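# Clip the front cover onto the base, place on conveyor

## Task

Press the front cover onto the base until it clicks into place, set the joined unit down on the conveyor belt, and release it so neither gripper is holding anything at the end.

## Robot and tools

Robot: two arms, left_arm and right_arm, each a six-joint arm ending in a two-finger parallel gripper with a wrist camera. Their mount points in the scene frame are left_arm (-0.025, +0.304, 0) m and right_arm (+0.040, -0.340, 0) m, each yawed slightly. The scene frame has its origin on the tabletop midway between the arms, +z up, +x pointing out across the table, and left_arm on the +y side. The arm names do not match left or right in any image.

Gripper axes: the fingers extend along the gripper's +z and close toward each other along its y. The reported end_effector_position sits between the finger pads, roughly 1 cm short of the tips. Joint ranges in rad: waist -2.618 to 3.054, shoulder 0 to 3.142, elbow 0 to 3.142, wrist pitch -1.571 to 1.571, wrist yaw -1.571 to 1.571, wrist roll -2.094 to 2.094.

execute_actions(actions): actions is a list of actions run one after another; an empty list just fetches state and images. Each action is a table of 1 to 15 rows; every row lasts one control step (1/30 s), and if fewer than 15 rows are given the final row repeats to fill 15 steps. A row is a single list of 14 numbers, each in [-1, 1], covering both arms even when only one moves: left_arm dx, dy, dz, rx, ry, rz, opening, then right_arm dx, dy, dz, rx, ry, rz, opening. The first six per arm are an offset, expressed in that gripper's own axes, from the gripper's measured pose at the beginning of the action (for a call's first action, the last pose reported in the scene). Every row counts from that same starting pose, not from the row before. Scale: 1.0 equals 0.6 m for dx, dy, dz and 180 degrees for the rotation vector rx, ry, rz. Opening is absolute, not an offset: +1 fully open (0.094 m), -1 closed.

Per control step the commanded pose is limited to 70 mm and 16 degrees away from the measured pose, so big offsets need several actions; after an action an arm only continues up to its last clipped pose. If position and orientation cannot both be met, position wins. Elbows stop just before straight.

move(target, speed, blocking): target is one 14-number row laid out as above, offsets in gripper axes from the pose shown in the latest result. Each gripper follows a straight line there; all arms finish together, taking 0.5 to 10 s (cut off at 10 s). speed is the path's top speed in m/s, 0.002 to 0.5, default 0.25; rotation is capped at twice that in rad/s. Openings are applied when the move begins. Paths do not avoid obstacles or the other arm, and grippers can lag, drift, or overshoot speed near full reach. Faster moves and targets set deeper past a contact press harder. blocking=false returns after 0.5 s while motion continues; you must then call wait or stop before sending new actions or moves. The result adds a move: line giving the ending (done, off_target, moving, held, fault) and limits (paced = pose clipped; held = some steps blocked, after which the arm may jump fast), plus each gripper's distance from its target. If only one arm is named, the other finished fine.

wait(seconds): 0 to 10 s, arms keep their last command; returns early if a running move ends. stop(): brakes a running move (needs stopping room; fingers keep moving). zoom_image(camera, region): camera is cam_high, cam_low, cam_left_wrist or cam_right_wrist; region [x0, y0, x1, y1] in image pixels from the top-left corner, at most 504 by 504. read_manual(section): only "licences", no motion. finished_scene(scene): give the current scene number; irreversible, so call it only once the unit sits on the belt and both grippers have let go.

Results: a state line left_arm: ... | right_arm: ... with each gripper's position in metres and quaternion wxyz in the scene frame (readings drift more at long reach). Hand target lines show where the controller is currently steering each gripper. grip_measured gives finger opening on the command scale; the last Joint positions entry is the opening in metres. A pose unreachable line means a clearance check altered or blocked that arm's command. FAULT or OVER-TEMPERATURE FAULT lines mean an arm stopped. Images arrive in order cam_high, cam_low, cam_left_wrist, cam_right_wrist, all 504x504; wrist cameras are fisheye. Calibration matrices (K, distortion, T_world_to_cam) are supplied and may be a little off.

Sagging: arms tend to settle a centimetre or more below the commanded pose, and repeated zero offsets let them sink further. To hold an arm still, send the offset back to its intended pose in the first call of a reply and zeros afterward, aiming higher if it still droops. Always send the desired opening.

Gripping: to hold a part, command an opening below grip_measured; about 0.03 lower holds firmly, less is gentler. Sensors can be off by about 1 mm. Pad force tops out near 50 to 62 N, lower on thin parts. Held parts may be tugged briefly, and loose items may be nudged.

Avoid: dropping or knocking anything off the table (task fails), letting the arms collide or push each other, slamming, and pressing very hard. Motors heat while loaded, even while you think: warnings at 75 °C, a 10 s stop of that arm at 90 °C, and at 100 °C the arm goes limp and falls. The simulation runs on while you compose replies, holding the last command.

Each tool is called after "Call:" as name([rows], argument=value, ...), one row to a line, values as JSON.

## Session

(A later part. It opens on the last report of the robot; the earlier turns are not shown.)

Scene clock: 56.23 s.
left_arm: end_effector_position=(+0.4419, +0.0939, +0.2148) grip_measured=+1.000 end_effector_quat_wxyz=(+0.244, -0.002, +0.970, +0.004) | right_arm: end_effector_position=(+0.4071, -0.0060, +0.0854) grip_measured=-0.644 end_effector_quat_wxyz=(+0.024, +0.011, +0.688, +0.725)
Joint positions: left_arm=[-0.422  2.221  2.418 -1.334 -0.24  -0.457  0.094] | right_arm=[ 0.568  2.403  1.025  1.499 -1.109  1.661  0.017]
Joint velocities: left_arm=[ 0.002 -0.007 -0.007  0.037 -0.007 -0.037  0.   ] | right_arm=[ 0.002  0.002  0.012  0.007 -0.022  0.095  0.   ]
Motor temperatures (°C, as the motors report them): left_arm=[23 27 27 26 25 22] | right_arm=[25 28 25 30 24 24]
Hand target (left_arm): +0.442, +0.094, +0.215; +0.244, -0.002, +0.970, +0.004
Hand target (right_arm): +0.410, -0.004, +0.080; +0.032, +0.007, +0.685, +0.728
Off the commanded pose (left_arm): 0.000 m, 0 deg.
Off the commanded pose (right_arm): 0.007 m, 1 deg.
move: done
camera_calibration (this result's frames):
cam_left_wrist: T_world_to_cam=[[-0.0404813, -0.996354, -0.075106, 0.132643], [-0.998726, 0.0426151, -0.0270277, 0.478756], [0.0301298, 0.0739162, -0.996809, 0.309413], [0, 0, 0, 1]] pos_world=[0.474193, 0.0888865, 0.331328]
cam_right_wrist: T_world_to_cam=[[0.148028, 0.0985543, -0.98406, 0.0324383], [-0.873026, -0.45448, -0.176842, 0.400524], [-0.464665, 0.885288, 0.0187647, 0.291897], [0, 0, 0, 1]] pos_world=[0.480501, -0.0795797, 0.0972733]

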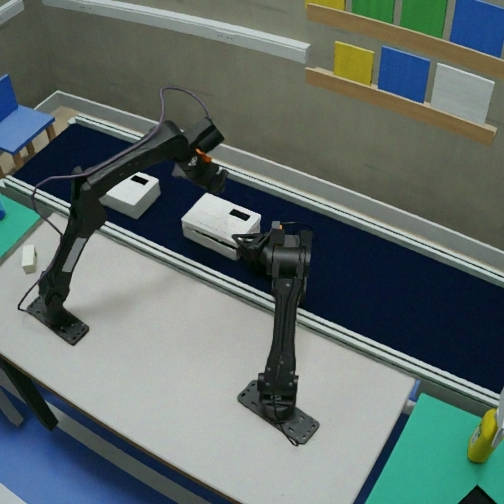

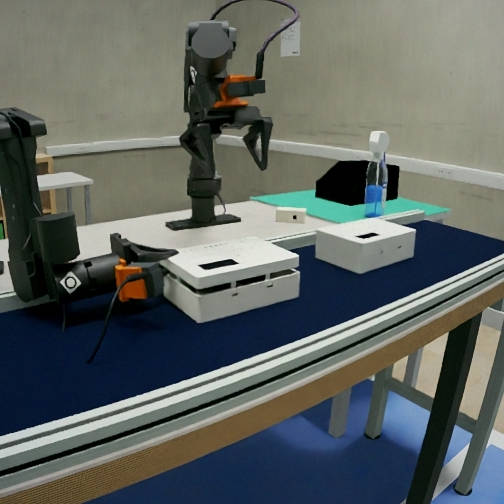

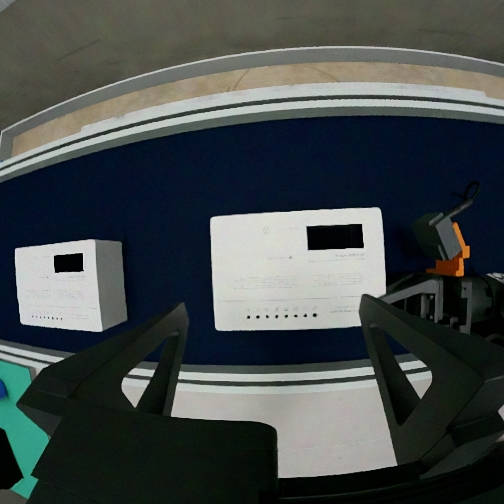

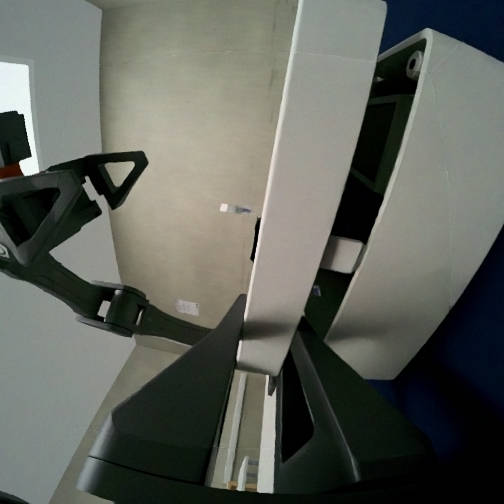

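Call:
move(target=[0,0,0,0,0,0,1, -0.014,0.012,0.016,-0.005,0,-0.012,-0.8], speed=0.04)

Call:
zoom_image(camera="cam_low", region=[130, 220, 320, 330])

Call:
zoom_image(camera="cam_high", region=[170, 180, 290, 270])

Scene clock: 57.30 s.
left_arm: end_effector_position=(+0.4419, +0.0939, +0.2148) grip_measured=+1.000 end_effector_quat_wxyz=(+0.244, -0.002, +0.970, +0.004) | right_arm: end_effector_position=(+0.4114, -0.0041, +0.0881) grip_measured=-0.644 end_effector_quat_wxyz=(+0.025, +0.010, +0.687, +0.726)
Joint positions: left_arm=[-0.422  2.221  2.418 -1.334 -0.24  -0.457  0.094] | right_arm=[ 0.568  2.403  1.046  1.48  -1.109  1.662  0.017]
Joint velocities: left_arm=[ 0.017 -0.002 -0.002  0.007 -0.037 -0.051  0.   ] | right_arm=[ 0.022  0.007 -0.002 -0.037 -0.066 -0.007 -0.   ]
Motor temperatures (°C, as the motors report them): left_arm=[23 27 27 26 25 22] | right_arm=[25 28 25 30 24 24]
Hand target (left_arm): +0.442, +0.094, +0.215; +0.244, -0.002, +0.970, +0.004
Hand target (right_arm): +0.415, +0.003, +0.093; +0.038, -0.002, +0.682, +0.730
Off the commanded pose (left_arm): 0.000 m, 0 deg.
Off the commanded pose (right_arm): 0.010 m, 2 deg.
move: done
camera_calibration (this result's frames):
cam_left_wrist: T_world_to_cam=[[-0.0404813, -0.996354, -0.075106, 0.132643], [-0.998726, 0.0426151, -0.0270277, 0.478756], [0.0301298, 0.0739162, -0.996809, 0.309413], [0, 0, 0, 1]] pos_world=[0.474193, 0.0888865, 0.331328]
cam_right_wrist: T_world_to_cam=[[0.149309, 0.0996638, -0.983755, 0.0336856], [-0.872765, -0.454336, -0.178493, 0.405681], [-0.464744, 0.885238, 0.0191465, 0.292198], [0, 0, 0, 1]] pos_world=[0.484832, -0.0777069, 0.0999547]

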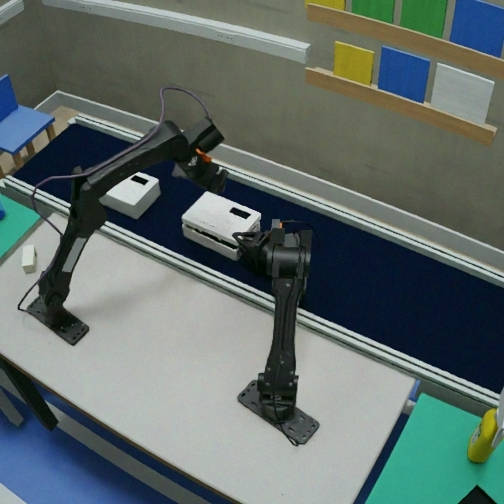

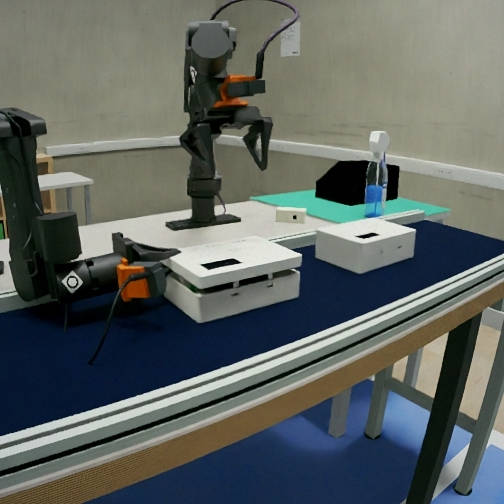

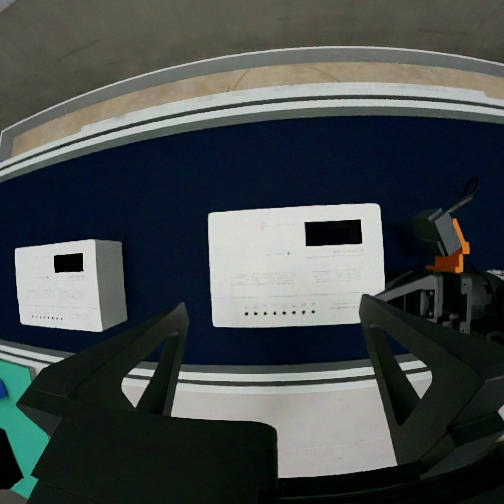

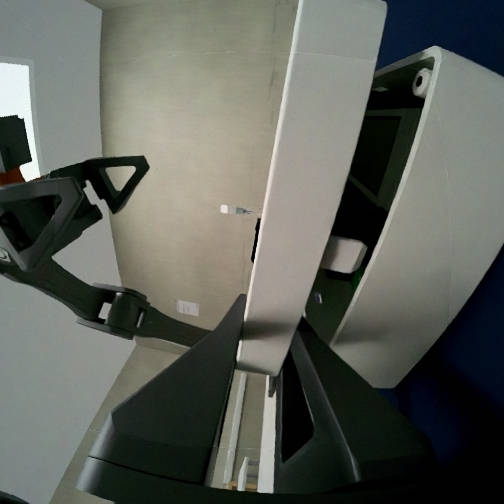

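Region (130, 220, 320, 330) of cam_low's 504x504 image, scaled by 2.653, with more detail than that image has; it fills the top 292 rows of this view, and the rest is white.

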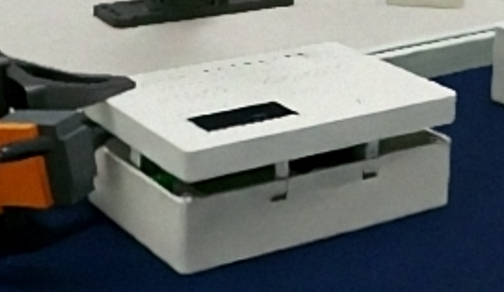

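Region (170, 180, 290, 270) of cam_high's 504x504 image, scaled by 4.200, with more detail than that image has; it fills the top 378 rows of this view, and the rest is white.

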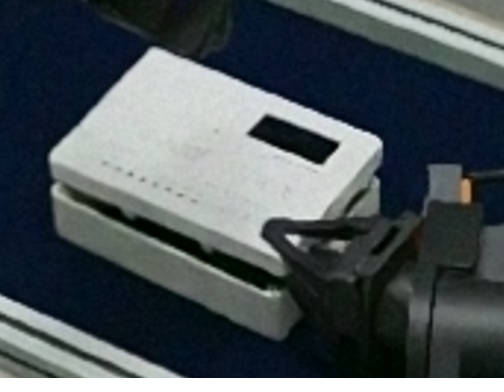

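Call:
move(target=[0,0,0,0,0,0,1, 0,-0.006,0,0,0,0,-0.8], speed=0.03)

Call:
zoom_image(camera="cam_low", region=[130, 220, 320, 330])

Call:
zoom_image(camera="cam_high", region=[170, 180, 290, 270])

Scene clock: 58.20 s.
left_arm: end_effector_position=(+0.4419, +0.0939, +0.2148) grip_measured=+1.000 end_effector_quat_wxyz=(+0.244, -0.002, +0.970, +0.004) | right_arm: end_effector_position=(+0.4115, -0.0041, +0.0873) grip_measured=-0.644 end_effector_quat_wxyz=(+0.023, +0.012, +0.688, +0.725)
Joint positions: left_arm=[-0.422  2.221  2.418 -1.334 -0.24  -0.457  0.094] | right_arm=[ 0.568  2.403  1.046  1.475 -1.109  1.663  0.017]
Joint velocities: left_arm=[ 0.012 -0.007 -0.012  0.007 -0.007 -0.066  0.   ] | right_arm=[-0.002 -0.012 -0.007 -0.037 -0.022  0.007 -0.001]
Motor temperatures (°C, as the motors report them): left_arm=[23 27 27 26 25 22] | right_arm=[25 28 25 30 24 24]
Hand target (left_arm): +0.442, +0.094, +0.215; +0.244, -0.002, +0.970, +0.004
Hand target (right_arm): +0.411, -0.004, +0.084; +0.025, +0.010, +0.688, +0.726
Off the commanded pose (left_arm): 0.000 m, 0 deg.
Off the commanded pose (right_arm): 0.003 m, 0 deg.
move: done
camera_calibration (this result's frames):
cam_left_wrist: T_world_to_cam=[[-0.0404813, -0.996354, -0.075106, 0.132643], [-0.998726, 0.0426151, -0.0270277, 0.478756], [0.0301298, 0.0739162, -0.996809, 0.309413], [0, 0, 0, 1]] pos_world=[0.474193, 0.0888865, 0.331328]
cam_right_wrist: T_world_to_cam=[[0.143733, 0.0976168, -0.98479, 0.0352643], [-0.873741, -0.454737, -0.172601, 0.405518], [-0.46467, 0.88526, 0.019931, 0.292121], [0, 0, 0, 1]] pos_world=[0.484989, -0.0776416, 0.0988983]

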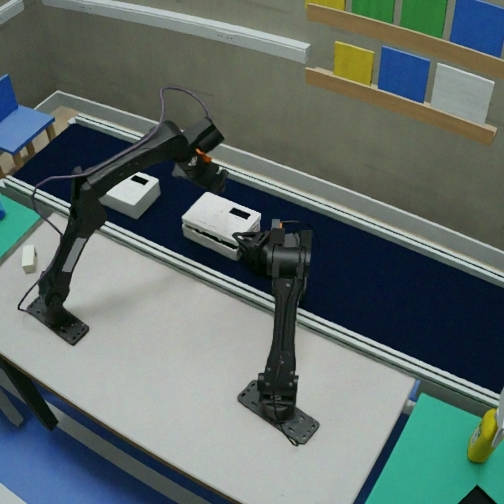

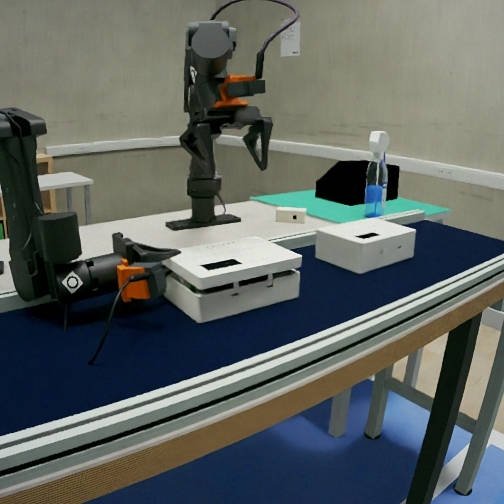

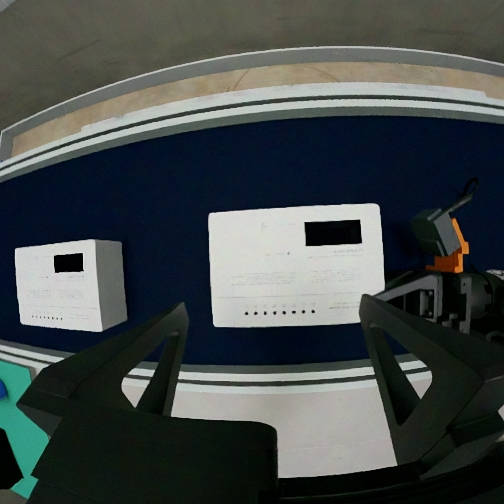

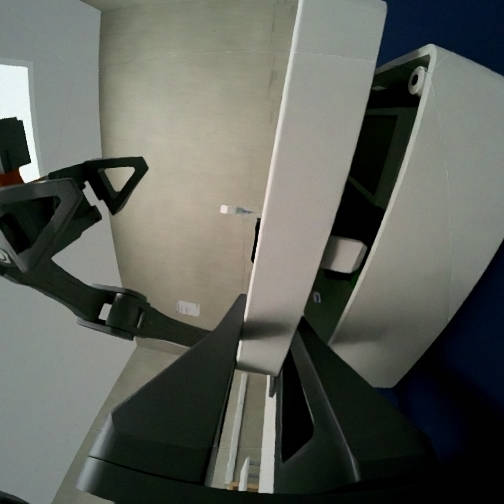

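Region (130, 220, 320, 330) of cam_low's 504x504 image, scaled by 2.653, with more detail than that image has; it fills the top 292 rows of this view, and the rest is white.

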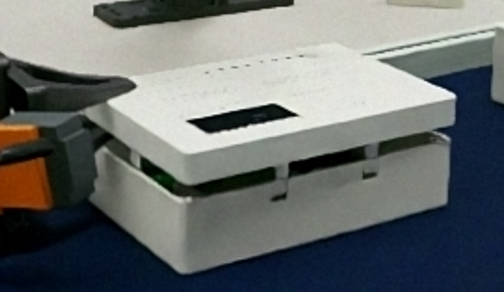

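Region (170, 180, 290, 270) of cam_high's 504x504 image, scaled by 4.200, with more detail than that image has; it fills the top 378 rows of this view, and the rest is white.

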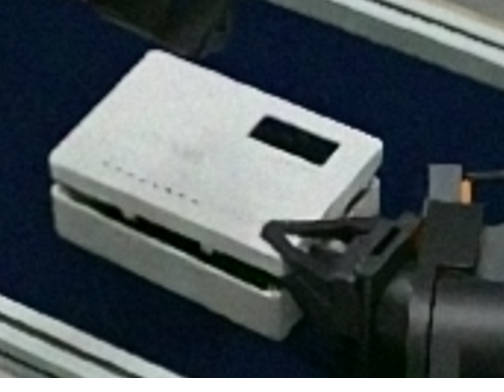

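Call:
move(target=[0,0,0,0,0,0,1, 0,-0.022,0,0,0,0,-0.8], speed=0.03)

Call:
zoom_image(camera="cam_low", region=[130, 220, 320, 330])

Call:
zoom_image(camera="cam_high", region=[170, 180, 290, 270])

Scene clock: 59.07 s.
left_arm: end_effector_position=(+0.4419, +0.0939, +0.2148) grip_measured=+1.000 end_effector_quat_wxyz=(+0.244, -0.002, +0.970, +0.004) | right_arm: end_effector_position=(+0.4108, -0.0044, +0.0843) grip_measured=-0.644 end_effector_quat_wxyz=(+0.026, +0.010, +0.687, +0.726)
Joint positions: left_arm=[-0.422  2.221  2.418 -1.334 -0.24  -0.457  0.094] | right_arm=[ 0.568  2.417  1.046  1.497 -1.109  1.663  0.017]
Joint velocities: left_arm=[-0.002 -0.007  0.012 -0.007  0.007 -0.037  0.   ] | right_arm=[ 0.007 -0.002  0.007 -0.051 -0.007 -0.037  0.   ]
Motor temperatures (°C, as the motors report them): left_arm=[23 28 27 26 25 22] | right_arm=[25 28 25 30 24 24]
Hand target (left_arm): +0.442, +0.094, +0.215; +0.244, -0.002, +0.970, +0.004
Hand target (right_arm): +0.411, -0.004, +0.074; +0.023, +0.013, +0.689, +0.725
Off the commanded pose (left_arm): 0.000 m, 0 deg.
Off the commanded pose (right_arm): 0.010 m, 0 deg.
move: done
camera_calibration (this result's frames):
cam_left_wrist: T_world_to_cam=[[-0.0404813, -0.996354, -0.075106, 0.132643], [-0.998726, 0.0426151, -0.0270277, 0.478756], [0.0301298, 0.0739162, -0.996809, 0.309413], [0, 0, 0, 1]] pos_world=[0.474193, 0.0888865, 0.331328]
cam_right_wrist: T_world_to_cam=[[0.15133, 0.100887, -0.983321, 0.0292753], [-0.872555, -0.45381, -0.180844, 0.404442], [-0.464485, 0.885369, 0.0193539, 0.292125], [0, 0, 0, 1]] pos_world=[0.484156, -0.0780518, 0.0962741]

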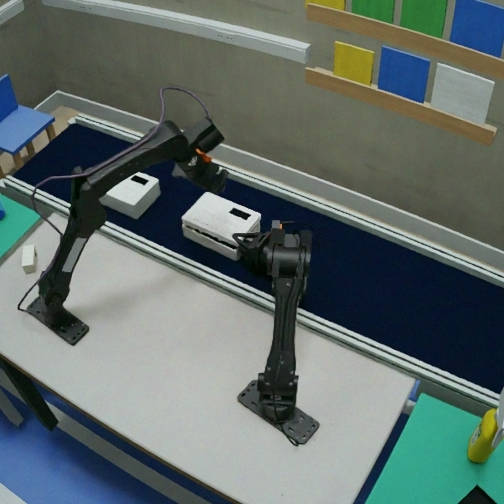

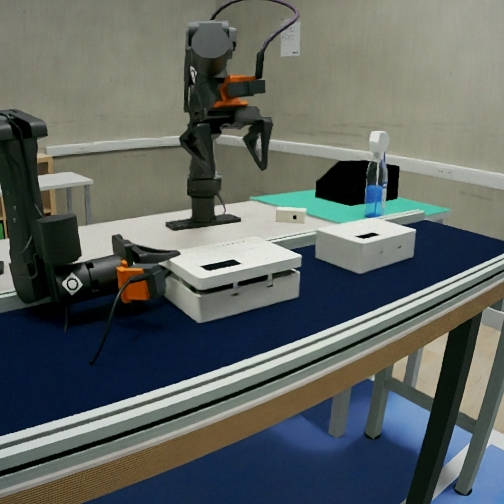

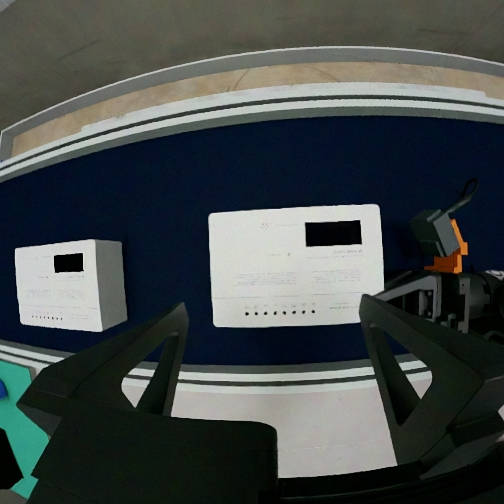

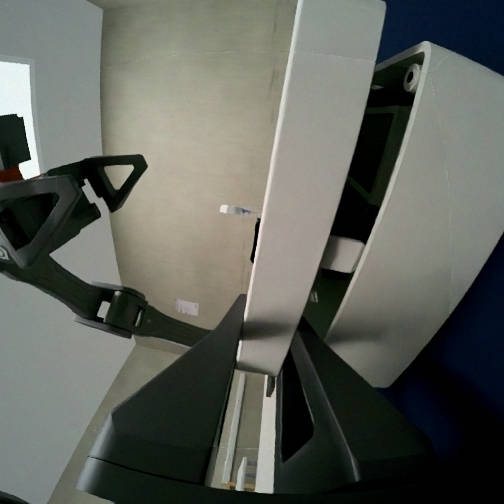

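Region (130, 220, 320, 330) of cam_low's 504x504 image, scaled by 2.653, with more detail than that image has; it fills the top 292 rows of this view, and the rest is white.

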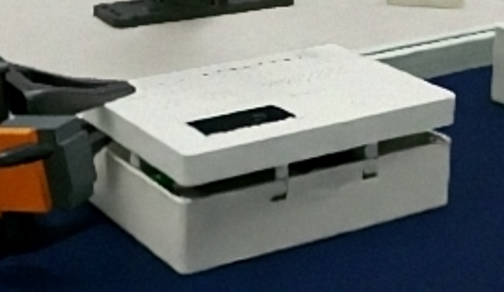

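Region (170, 180, 290, 270) of cam_high's 504x504 image, scaled by 4.200, with more detail than that image has; it fills the top 378 rows of this view, and the rest is white.

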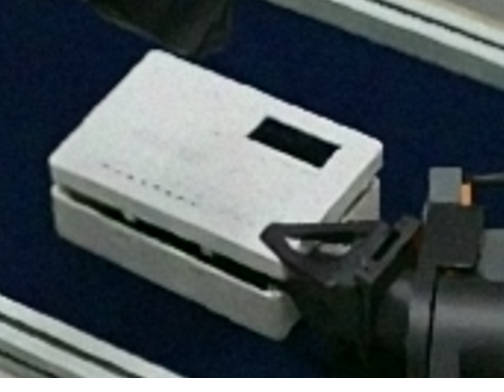

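Call:
move(target=[0,0,0,0,0,0,1, 0.004,-0.01,0,0.015,0,0.012,-0.8], speed=0.03)

Call:
zoom_image(camera="cam_low", region=[130, 220, 320, 330])

Call:
zoom_image(camera="cam_high", region=[170, 180, 290, 270])

Scene clock: 60.53 s.
left_arm: end_effector_position=(+0.4419, +0.0939, +0.2148) grip_measured=+1.000 end_effector_quat_wxyz=(+0.244, -0.002, +0.970, +0.004) | right_arm: end_effector_position=(+0.4126, -0.0037, +0.0851) grip_measured=-0.644 end_effector_quat_wxyz=(+0.028, +0.008, +0.694, +0.719)
Joint positions: left_arm=[-0.422  2.221  2.418 -1.334 -0.24  -0.457  0.094] | right_arm=[ 0.568  2.392  1.046  1.427 -1.109  1.616  0.017]
Joint velocities: left_arm=[ 0.007 -0.007 -0.007  0.007 -0.051  0.066  0.   ] | right_arm=[-0.002  0.002  0.007 -0.007  0.022 -0.066  0.   ]
Motor temperatures (°C, as the motors report them): left_arm=[23 28 27 26 25 22] | right_arm=[25 28 25 30 24 24]
Hand target (left_arm): +0.442, +0.094, +0.215; +0.244, -0.002, +0.970, +0.004
Hand target (right_arm): +0.408, -0.004, +0.078; +0.012, +0.023, +0.703, +0.711
Off the commanded pose (left_arm): 0.000 m, 0 deg.
Off the commanded pose (right_arm): 0.008 m, 3 deg.
move: off_target (right_arm)
camera_calibration (this result's frames):
cam_left_wrist: T_world_to_cam=[[-0.0404813, -0.996354, -0.075106, 0.132643], [-0.998726, 0.0426151, -0.0270277, 0.478756], [0.0301298, 0.0739162, -0.996809, 0.309413], [0, 0, 0, 1]] pos_world=[0.474193, 0.0888865, 0.331328]
cam_right_wrist: T_world_to_cam=[[0.156978, 0.0804378, -0.984321, 0.0274149], [-0.872556, -0.455561, -0.176382, 0.406085], [-0.462606, 0.886563, -0.00132669, 0.293241], [0, 0, 0, 1]] pos_world=[0.485683, -0.0771854, 0.0990003]

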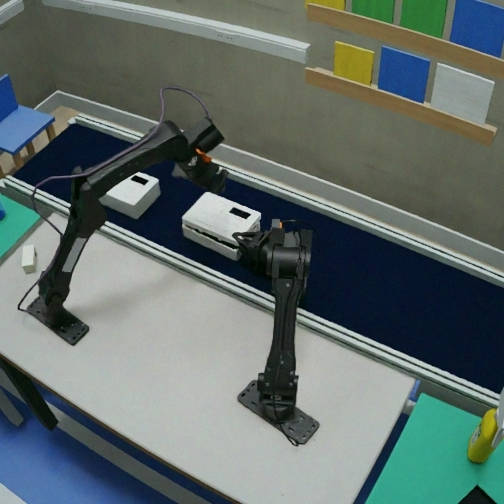

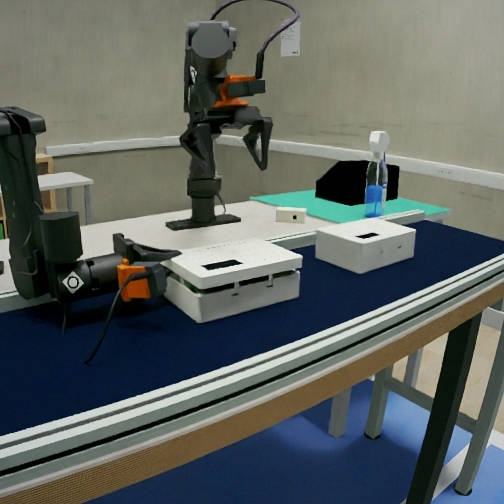

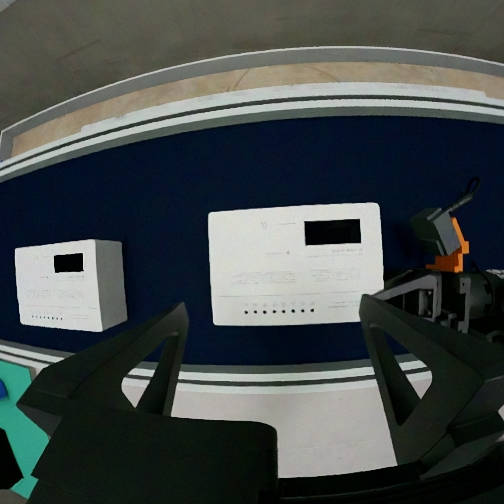

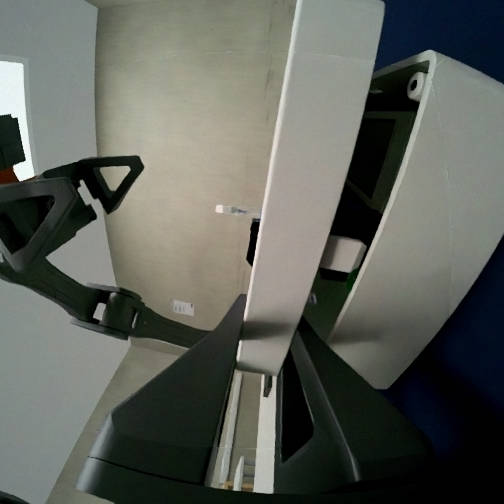

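Region (130, 220, 320, 330) of cam_low's 504x504 image, scaled by 2.653, with more detail than that image has; it fills the top 292 rows of this view, and the rest is white.

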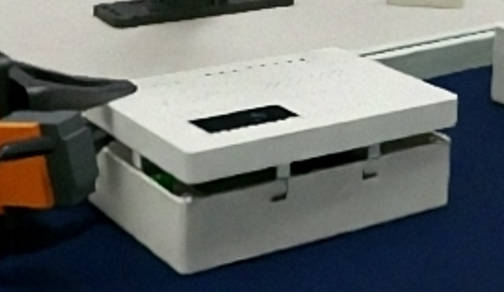

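Region (170, 180, 290, 270) of cam_high's 504x504 image, scaled by 4.200, with more detail than that image has; it fills the top 378 rows of this view, and the rest is white.

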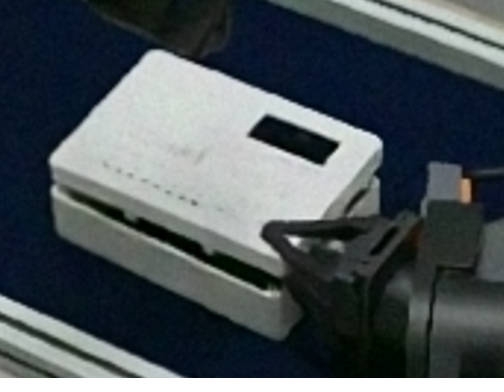

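Call:
execute_actions(actions=[])

Scene clock: 60.97 s.
left_arm: end_effector_position=(+0.4419, +0.0939, +0.2148) grip_measured=+1.000 end_effector_quat_wxyz=(+0.244, -0.002, +0.970, +0.004) | right_arm: end_effector_position=(+0.4125, -0.0037, +0.0848) grip_measured=-0.644 end_effector_quat_wxyz=(+0.029, +0.008, +0.695, +0.719)
Joint positions: left_arm=[-0.422  2.221  2.418 -1.334 -0.24  -0.457  0.094] | right_arm=[ 0.568  2.392  1.046  1.425 -1.109  1.612  0.017]
Joint velocities: left_arm=[-0.002  0.012  0.027  0.022 -0.007 -0.066  0.   ] | right_arm=[-0.012 -0.017  0.017 -0.007  0.066 -0.007 -0.   ]
Motor temperatures (°C, as the motors report them): left_arm=[23 28 27 26 25 22] | right_arm=[25 29 25 30 24 24]
Hand target (left_arm): +0.442, +0.094, +0.215; +0.244, -0.002, +0.970, +0.004
Hand target (right_arm): +0.408, -0.004, +0.078; +0.012, +0.023, +0.703, +0.711
Off the commanded pose (left_arm): 0.000 m, 0 deg.
Off the commanded pose (right_arm): 0.008 m, 3 deg.
camera_calibration (this result's frames):
cam_left_wrist: T_world_to_cam=[[-0.0404813, -0.996354, -0.075106, 0.132643], [-0.998726, 0.0426151, -0.0270277, 0.478756], [0.0301298, 0.0739162, -0.996809, 0.309413], [0, 0, 0, 1]] pos_world=[0.474193, 0.0888865, 0.331328]
cam_right_wrist: T_world_to_cam=[[0.158651, 0.0793606, -0.98414, 0.0263702], [-0.87214, -0.455975, -0.177365, 0.405903], [-0.462819, 0.886447, -0.00312732, 0.293448], [0, 0, 0, 1]] pos_world=[0.485634, -0.0771373, 0.0988627]

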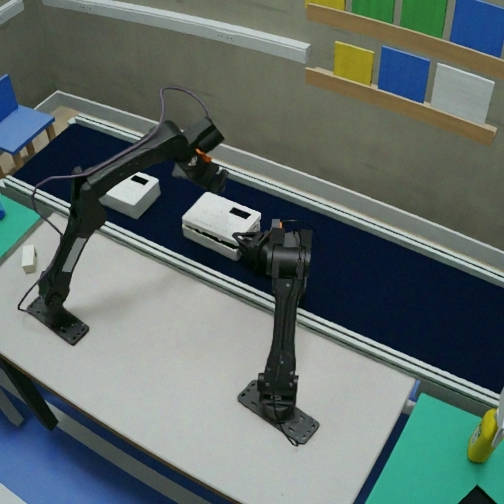

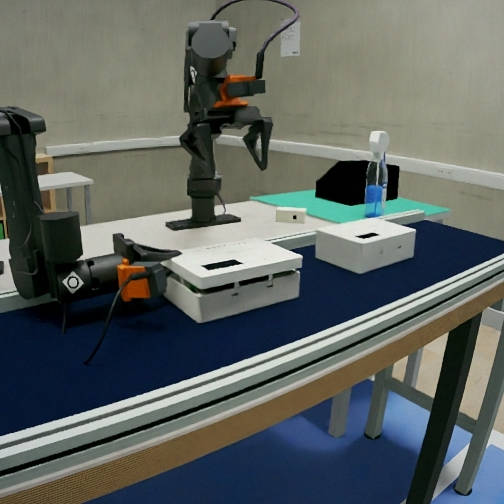

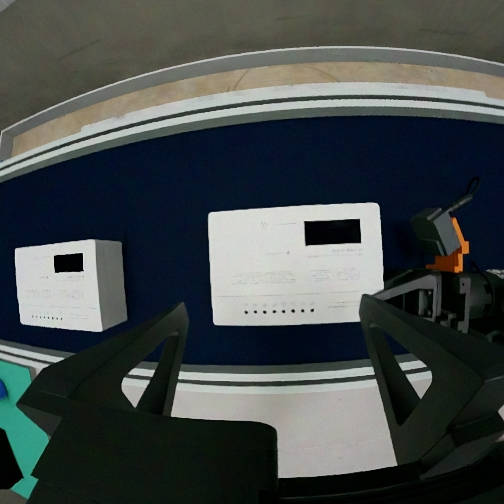

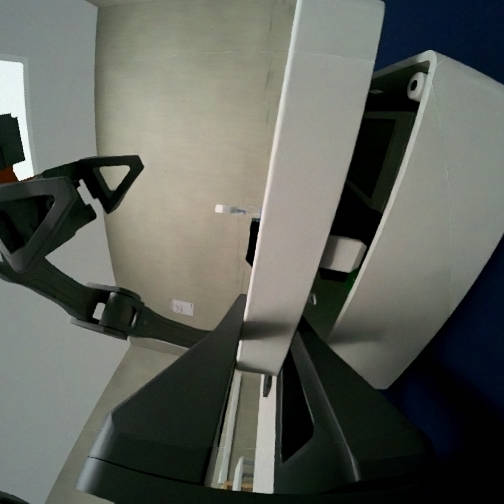

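Call:
zoom_image(camera="cam_low", region=[130, 220, 320, 330])

Call:
zoom_image(camera="cam_high", region=[170, 180, 290, 270])

Region (130, 220, 320, 330) of cam_low's 504x504 image, scaled by 2.653, with more detail than that image has; it fills the top 292 rows of this view, and the rest is white.

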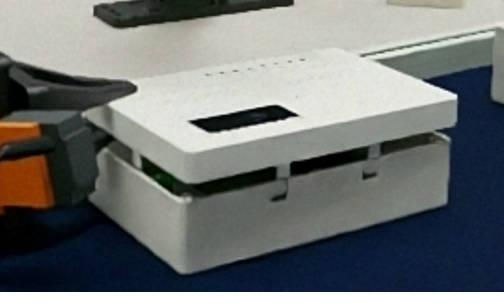

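Region (170, 180, 290, 270) of cam_high's 504x504 image, scaled by 4.200, with more detail than that image has; it fills the top 378 rows of this view, and the rest is white.

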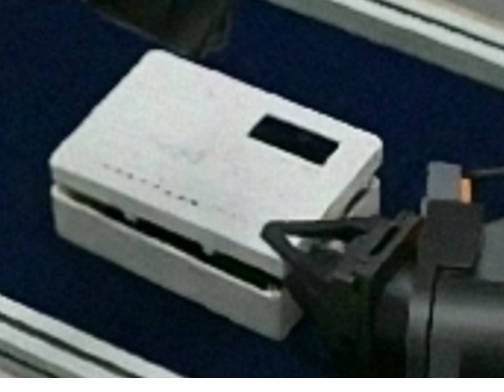

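Call:
execute_actions([
  [[0,0,0,0,0,0,1, 0.015,0.006,0,-0.01,0,-0.015,-0.8]],
  [[0,0,0,0,0,0,1, 0.0,0.0,0,0,0,0,-0.8]],
])

Call:
zoom_image(camera="cam_low", region=[130, 220, 320, 330])

Call:
zoom_image(camera="cam_high", region=[170, 180, 290, 270])

Scene clock: 62.30 s.
left_arm: end_effector_position=(+0.4419, +0.0939, +0.2148) grip_measured=+1.000 end_effector_quat_wxyz=(+0.244, -0.002, +0.970, +0.004) | right_arm: end_effector_position=(+0.4092, -0.0052, +0.0898) grip_measured=-0.644 end_effector_quat_wxyz=(+0.038, -0.001, +0.688, +0.725)
Joint positions: left_arm=[-0.422  2.221  2.418 -1.334 -0.24  -0.457  0.094] | right_arm=[ 0.568  2.392  1.032  1.482 -1.109  1.626  0.017]
Joint velocities: left_arm=[ 0.017 -0.007 -0.012 -0.037 -0.066 -0.081  0.   ] | right_arm=[ 0.002  0.007  0.007  0.022  0.007 -0.007  0.001]
Motor temperatures (°C, as the motors report them): left_arm=[23 28 27 26 25 22] | right_arm=[25 29 25 30 24 24]
Hand target (left_arm): +0.442, +0.094, +0.215; +0.244, -0.002, +0.970, +0.004
Hand target (right_arm): +0.409, -0.005, +0.091; +0.042, -0.005, +0.686, +0.726
Off the commanded pose (left_arm): 0.000 m, 0 deg.
Off the commanded pose (right_arm): 0.001 m, 1 deg.
camera_calibration (this result's frames):
cam_left_wrist: T_world_to_cam=[[-0.0404813, -0.996354, -0.075106, 0.132643], [-0.998726, 0.0426151, -0.0270277, 0.478756], [0.0301298, 0.0739162, -0.996809, 0.309413], [0, 0, 0, 1]] pos_world=[0.474193, 0.0888865, 0.331328]
cam_right_wrist: T_world_to_cam=[[0.183936, 0.0972477, -0.978116, 0.0211589], [-0.867226, -0.452361, -0.208058, 0.403985], [-0.462695, 0.886517, 0.00113019, 0.292829], [0, 0, 0, 1]] pos_world=[0.481944, -0.0789083, 0.104417]

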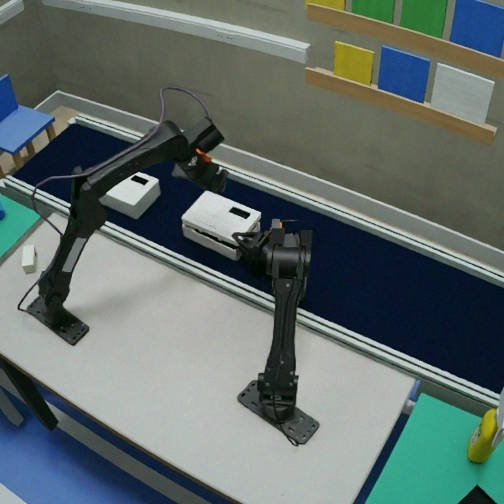

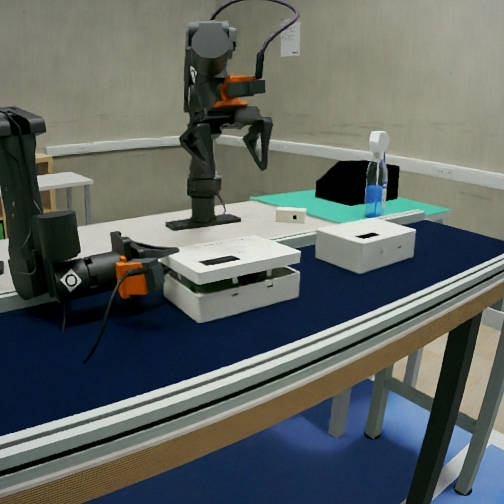

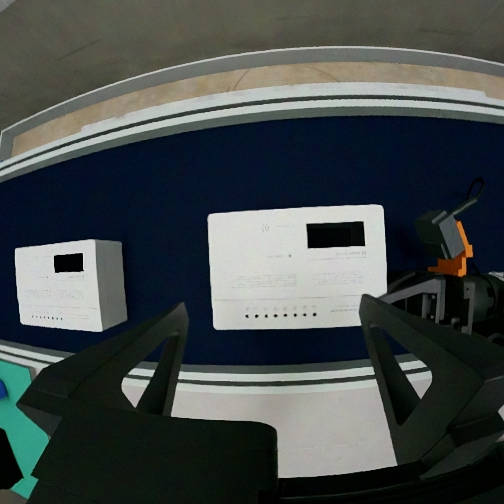

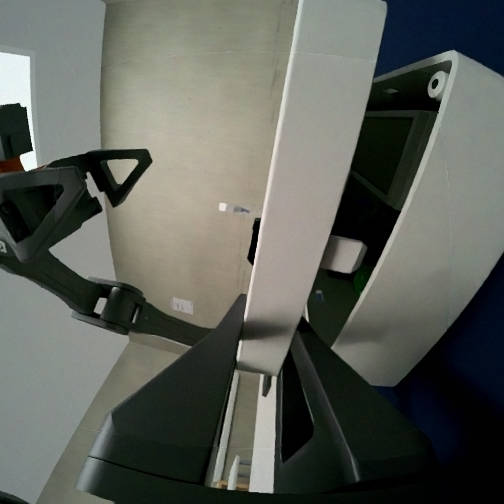

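Region (130, 220, 320, 330) of cam_low's 504x504 image, scaled by 2.653, with more detail than that image has; it fills the top 292 rows of this view, and the rest is white.

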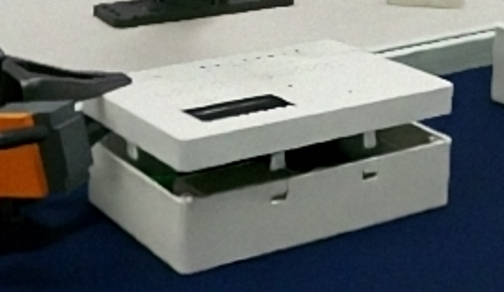

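Region (170, 180, 290, 270) of cam_high's 504x504 image, scaled by 4.200, with more detail than that image has; it fills the top 378 rows of this view, and the rest is white.

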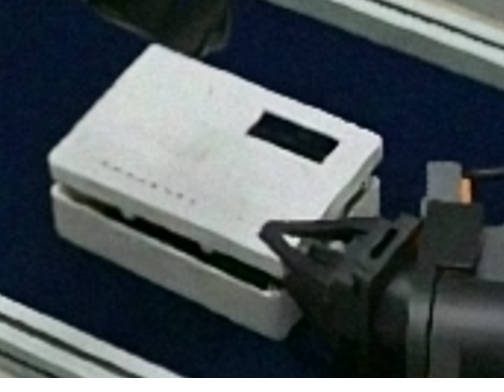

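Call:
execute_actions([
  [[0,0,0,0,0,0,1, 0.0,-0.012,0,0.012,0,0.025,-0.8]],
  [[0,0,0,0,0,0,1, 0.0,0.0,0,0,0,0,-0.8]],
])

Call:
zoom_image(camera="cam_low", region=[130, 220, 320, 330])

Call:
zoom_image(camera="cam_high", region=[170, 180, 290, 270])

Scene clock: 63.53 s.
left_arm: end_effector_position=(+0.4419, +0.0939, +0.2148) grip_measured=+1.000 end_effector_quat_wxyz=(+0.244, -0.002, +0.970, +0.004) | right_arm: end_effector_position=(+0.4099, -0.0048, +0.0863) grip_measured=-0.644 end_effector_quat_wxyz=(+0.025, +0.012, +0.693, +0.720)
Joint positions: left_arm=[-0.422  2.221  2.418 -1.334 -0.24  -0.457  0.094] | right_arm=[ 0.568  2.386  1.032  1.441 -1.109  1.63   0.017]
Joint velocities: left_arm=[ 0.002  0.012  0.022  0.037 -0.066  0.007  0.   ] | right_arm=[ 0.007  0.002  0.022 -0.051 -0.022  0.051 -0.001]
Motor temperatures (°C, as the motors report them): left_arm=[23 28 27 26 25 22] | right_arm=[25 29 25 30 24 24]
Hand target (left_arm): +0.442, +0.094, +0.215; +0.244, -0.002, +0.970, +0.004
Hand target (right_arm): +0.410, -0.005, +0.086; +0.024, +0.012, +0.694, +0.720
Off the commanded pose (left_arm): 0.000 m, 0 deg.
Off the commanded pose (right_arm): 0.000 m, 0 deg.
camera_calibration (this result's frames):
cam_left_wrist: T_world_to_cam=[[-0.0404813, -0.996354, -0.075106, 0.132643], [-0.998726, 0.0426151, -0.0270277, 0.478756], [0.0301298, 0.0739162, -0.996809, 0.309413], [0, 0, 0, 1]] pos_world=[0.474193, 0.0888865, 0.331328]
cam_right_wrist: T_world_to_cam=[[0.14822, 0.0836179, -0.985413, 0.0327206], [-0.874021, -0.455147, -0.170087, 0.403535], [-0.46273, 0.886482, 0.0056217, 0.292518], [0, 0, 0, 1]] pos_world=[0.483205, -0.0783803, 0.099235]

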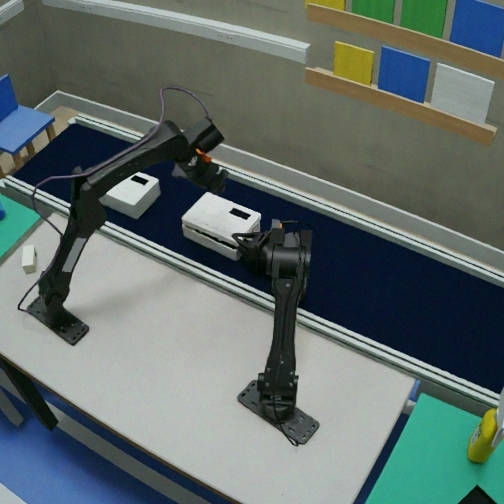

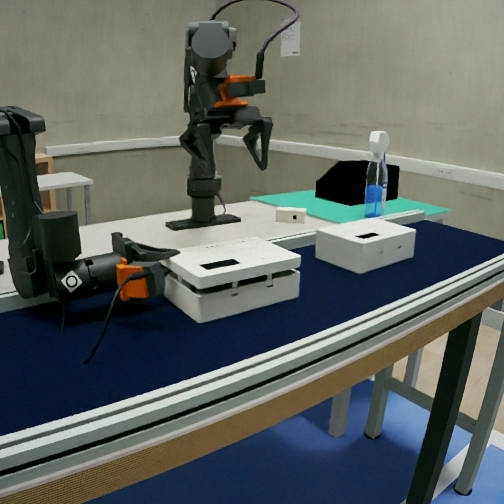

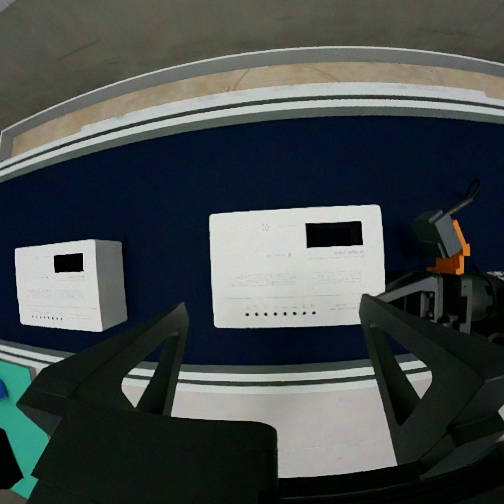

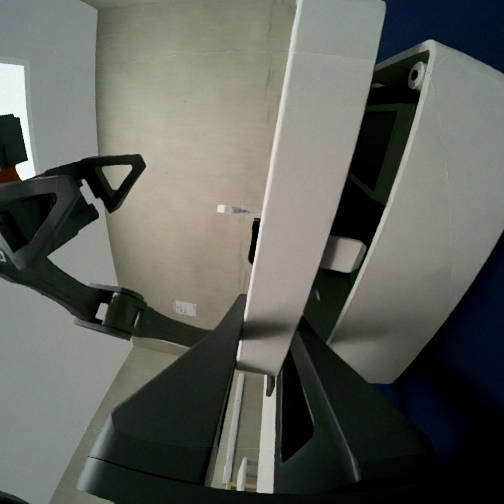

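Region (130, 220, 320, 330) of cam_low's 504x504 image, scaled by 2.653, with more detail than that image has; it fills the top 292 rows of this view, and the rest is white.

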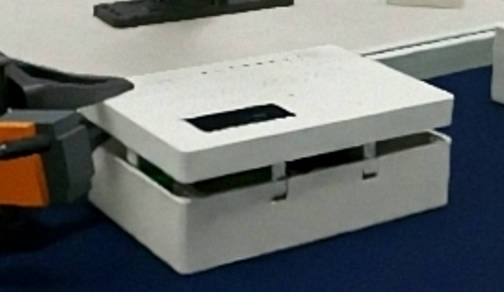

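Region (170, 180, 290, 270) of cam_high's 504x504 image, scaled by 4.200, with more detail than that image has; it fills the top 378 rows of this view, and the rest is white.

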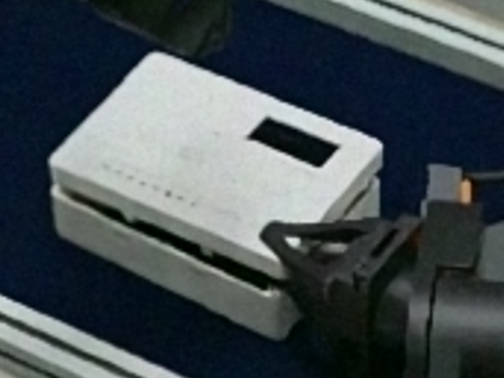

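Call:
move(target=[0.067,-0.032,0.153,0,0,0,-1, 0,0,0,0,0,0,-0.8], speed=0.15)

Call:
zoom_image(camera="cam_low", region=[130, 180, 320, 330])

Scene clock: 65.27 s.
left_arm: end_effector_position=(+0.4498, +0.0806, +0.1076) grip_measured=-0.997 end_effector_quat_wxyz=(+0.232, +0.001, +0.973, +0.007) | right_arm: end_effector_position=(+0.4099, -0.0049, +0.0864) grip_measured=-0.644 end_effector_quat_wxyz=(+0.026, +0.011, +0.693, +0.720)
Joint positions: left_arm=[-0.436  2.198  1.953 -0.919 -0.24  -0.471  0.   ] | right_arm=[ 0.568  2.386  1.032  1.442 -1.109  1.63   0.017]
Joint velocities: left_arm=[-0.007 -0.007  0.017 -0.037 -0.037 -0.037 -0.   ] | right_arm=[-0.017  0.007 -0.002  0.022 -0.066 -0.007 -0.   ]
Motor temperatures (°C, as the motors report them): left_arm=[23 28 27 26 25 22] | right_arm=[25 29 25 30 24 24]
Hand target (left_arm): +0.449, +0.077, +0.114; +0.243, -0.002, +0.970, +0.004
Hand target (right_arm): +0.410, -0.005, +0.086; +0.025, +0.011, +0.693, +0.720
Off the commanded pose (left_arm): 0.009 m, 1 deg.
Off the commanded pose (right_arm): 0.000 m, 0 deg.
move: done
camera_calibration (this result's frames):
cam_left_wrist: T_world_to_cam=[[-0.0450242, -0.995678, -0.081226, 0.114316], [-0.998964, 0.0454161, -0.00298295, 0.481614], [0.00665903, 0.0810075, -0.996691, 0.213311], [0, 0, 0, 1]] pos_world=[0.484842, 0.0746688, 0.223327]
cam_right_wrist: T_world_to_cam=[[0.14891, 0.0839168, -0.985284, 0.032542], [-0.873901, -0.455095, -0.170837, 0.403561], [-0.462734, 0.88648, 0.00556668, 0.292523], [0, 0, 0, 1]] pos_world=[0.483186, -0.0783882, 0.0993779]

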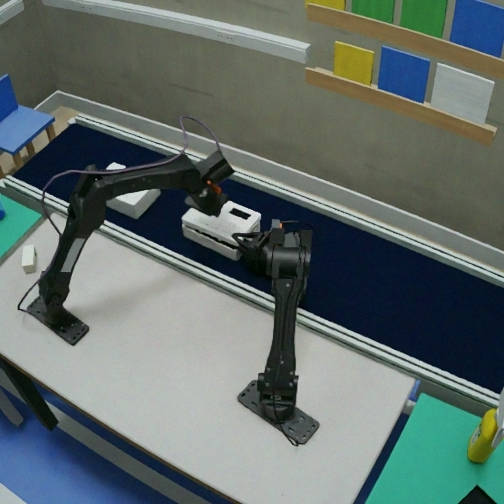

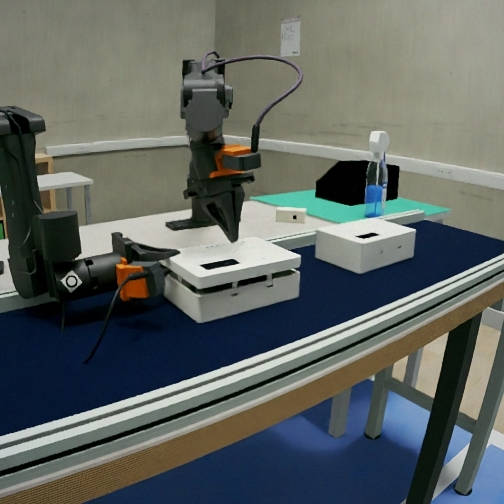

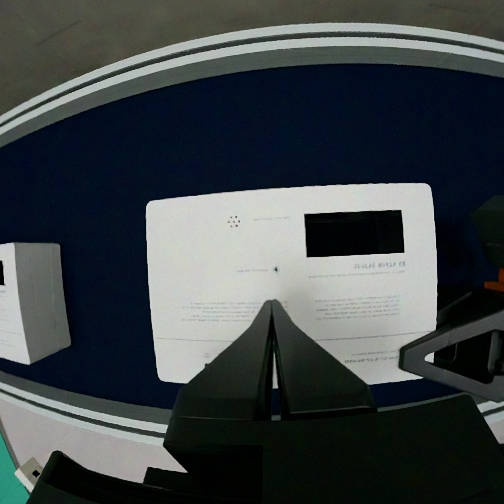

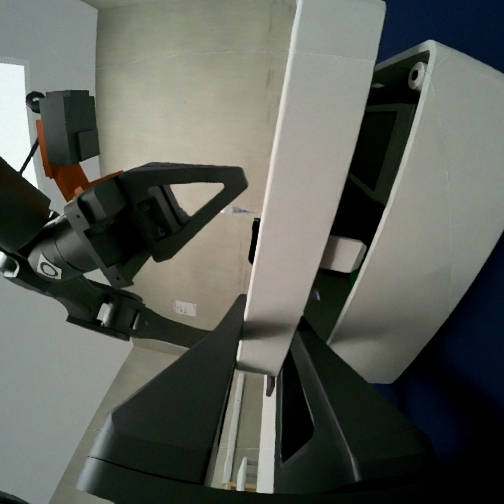

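Region (130, 180, 320, 330) of cam_low's 504x504 image, scaled by 2.653, with more detail than that image has; it fills the top 398 rows of this view, and the rest is white.

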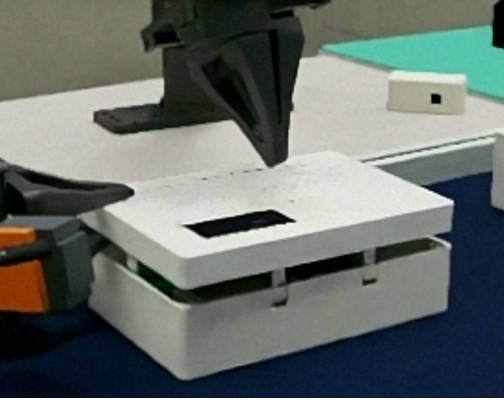

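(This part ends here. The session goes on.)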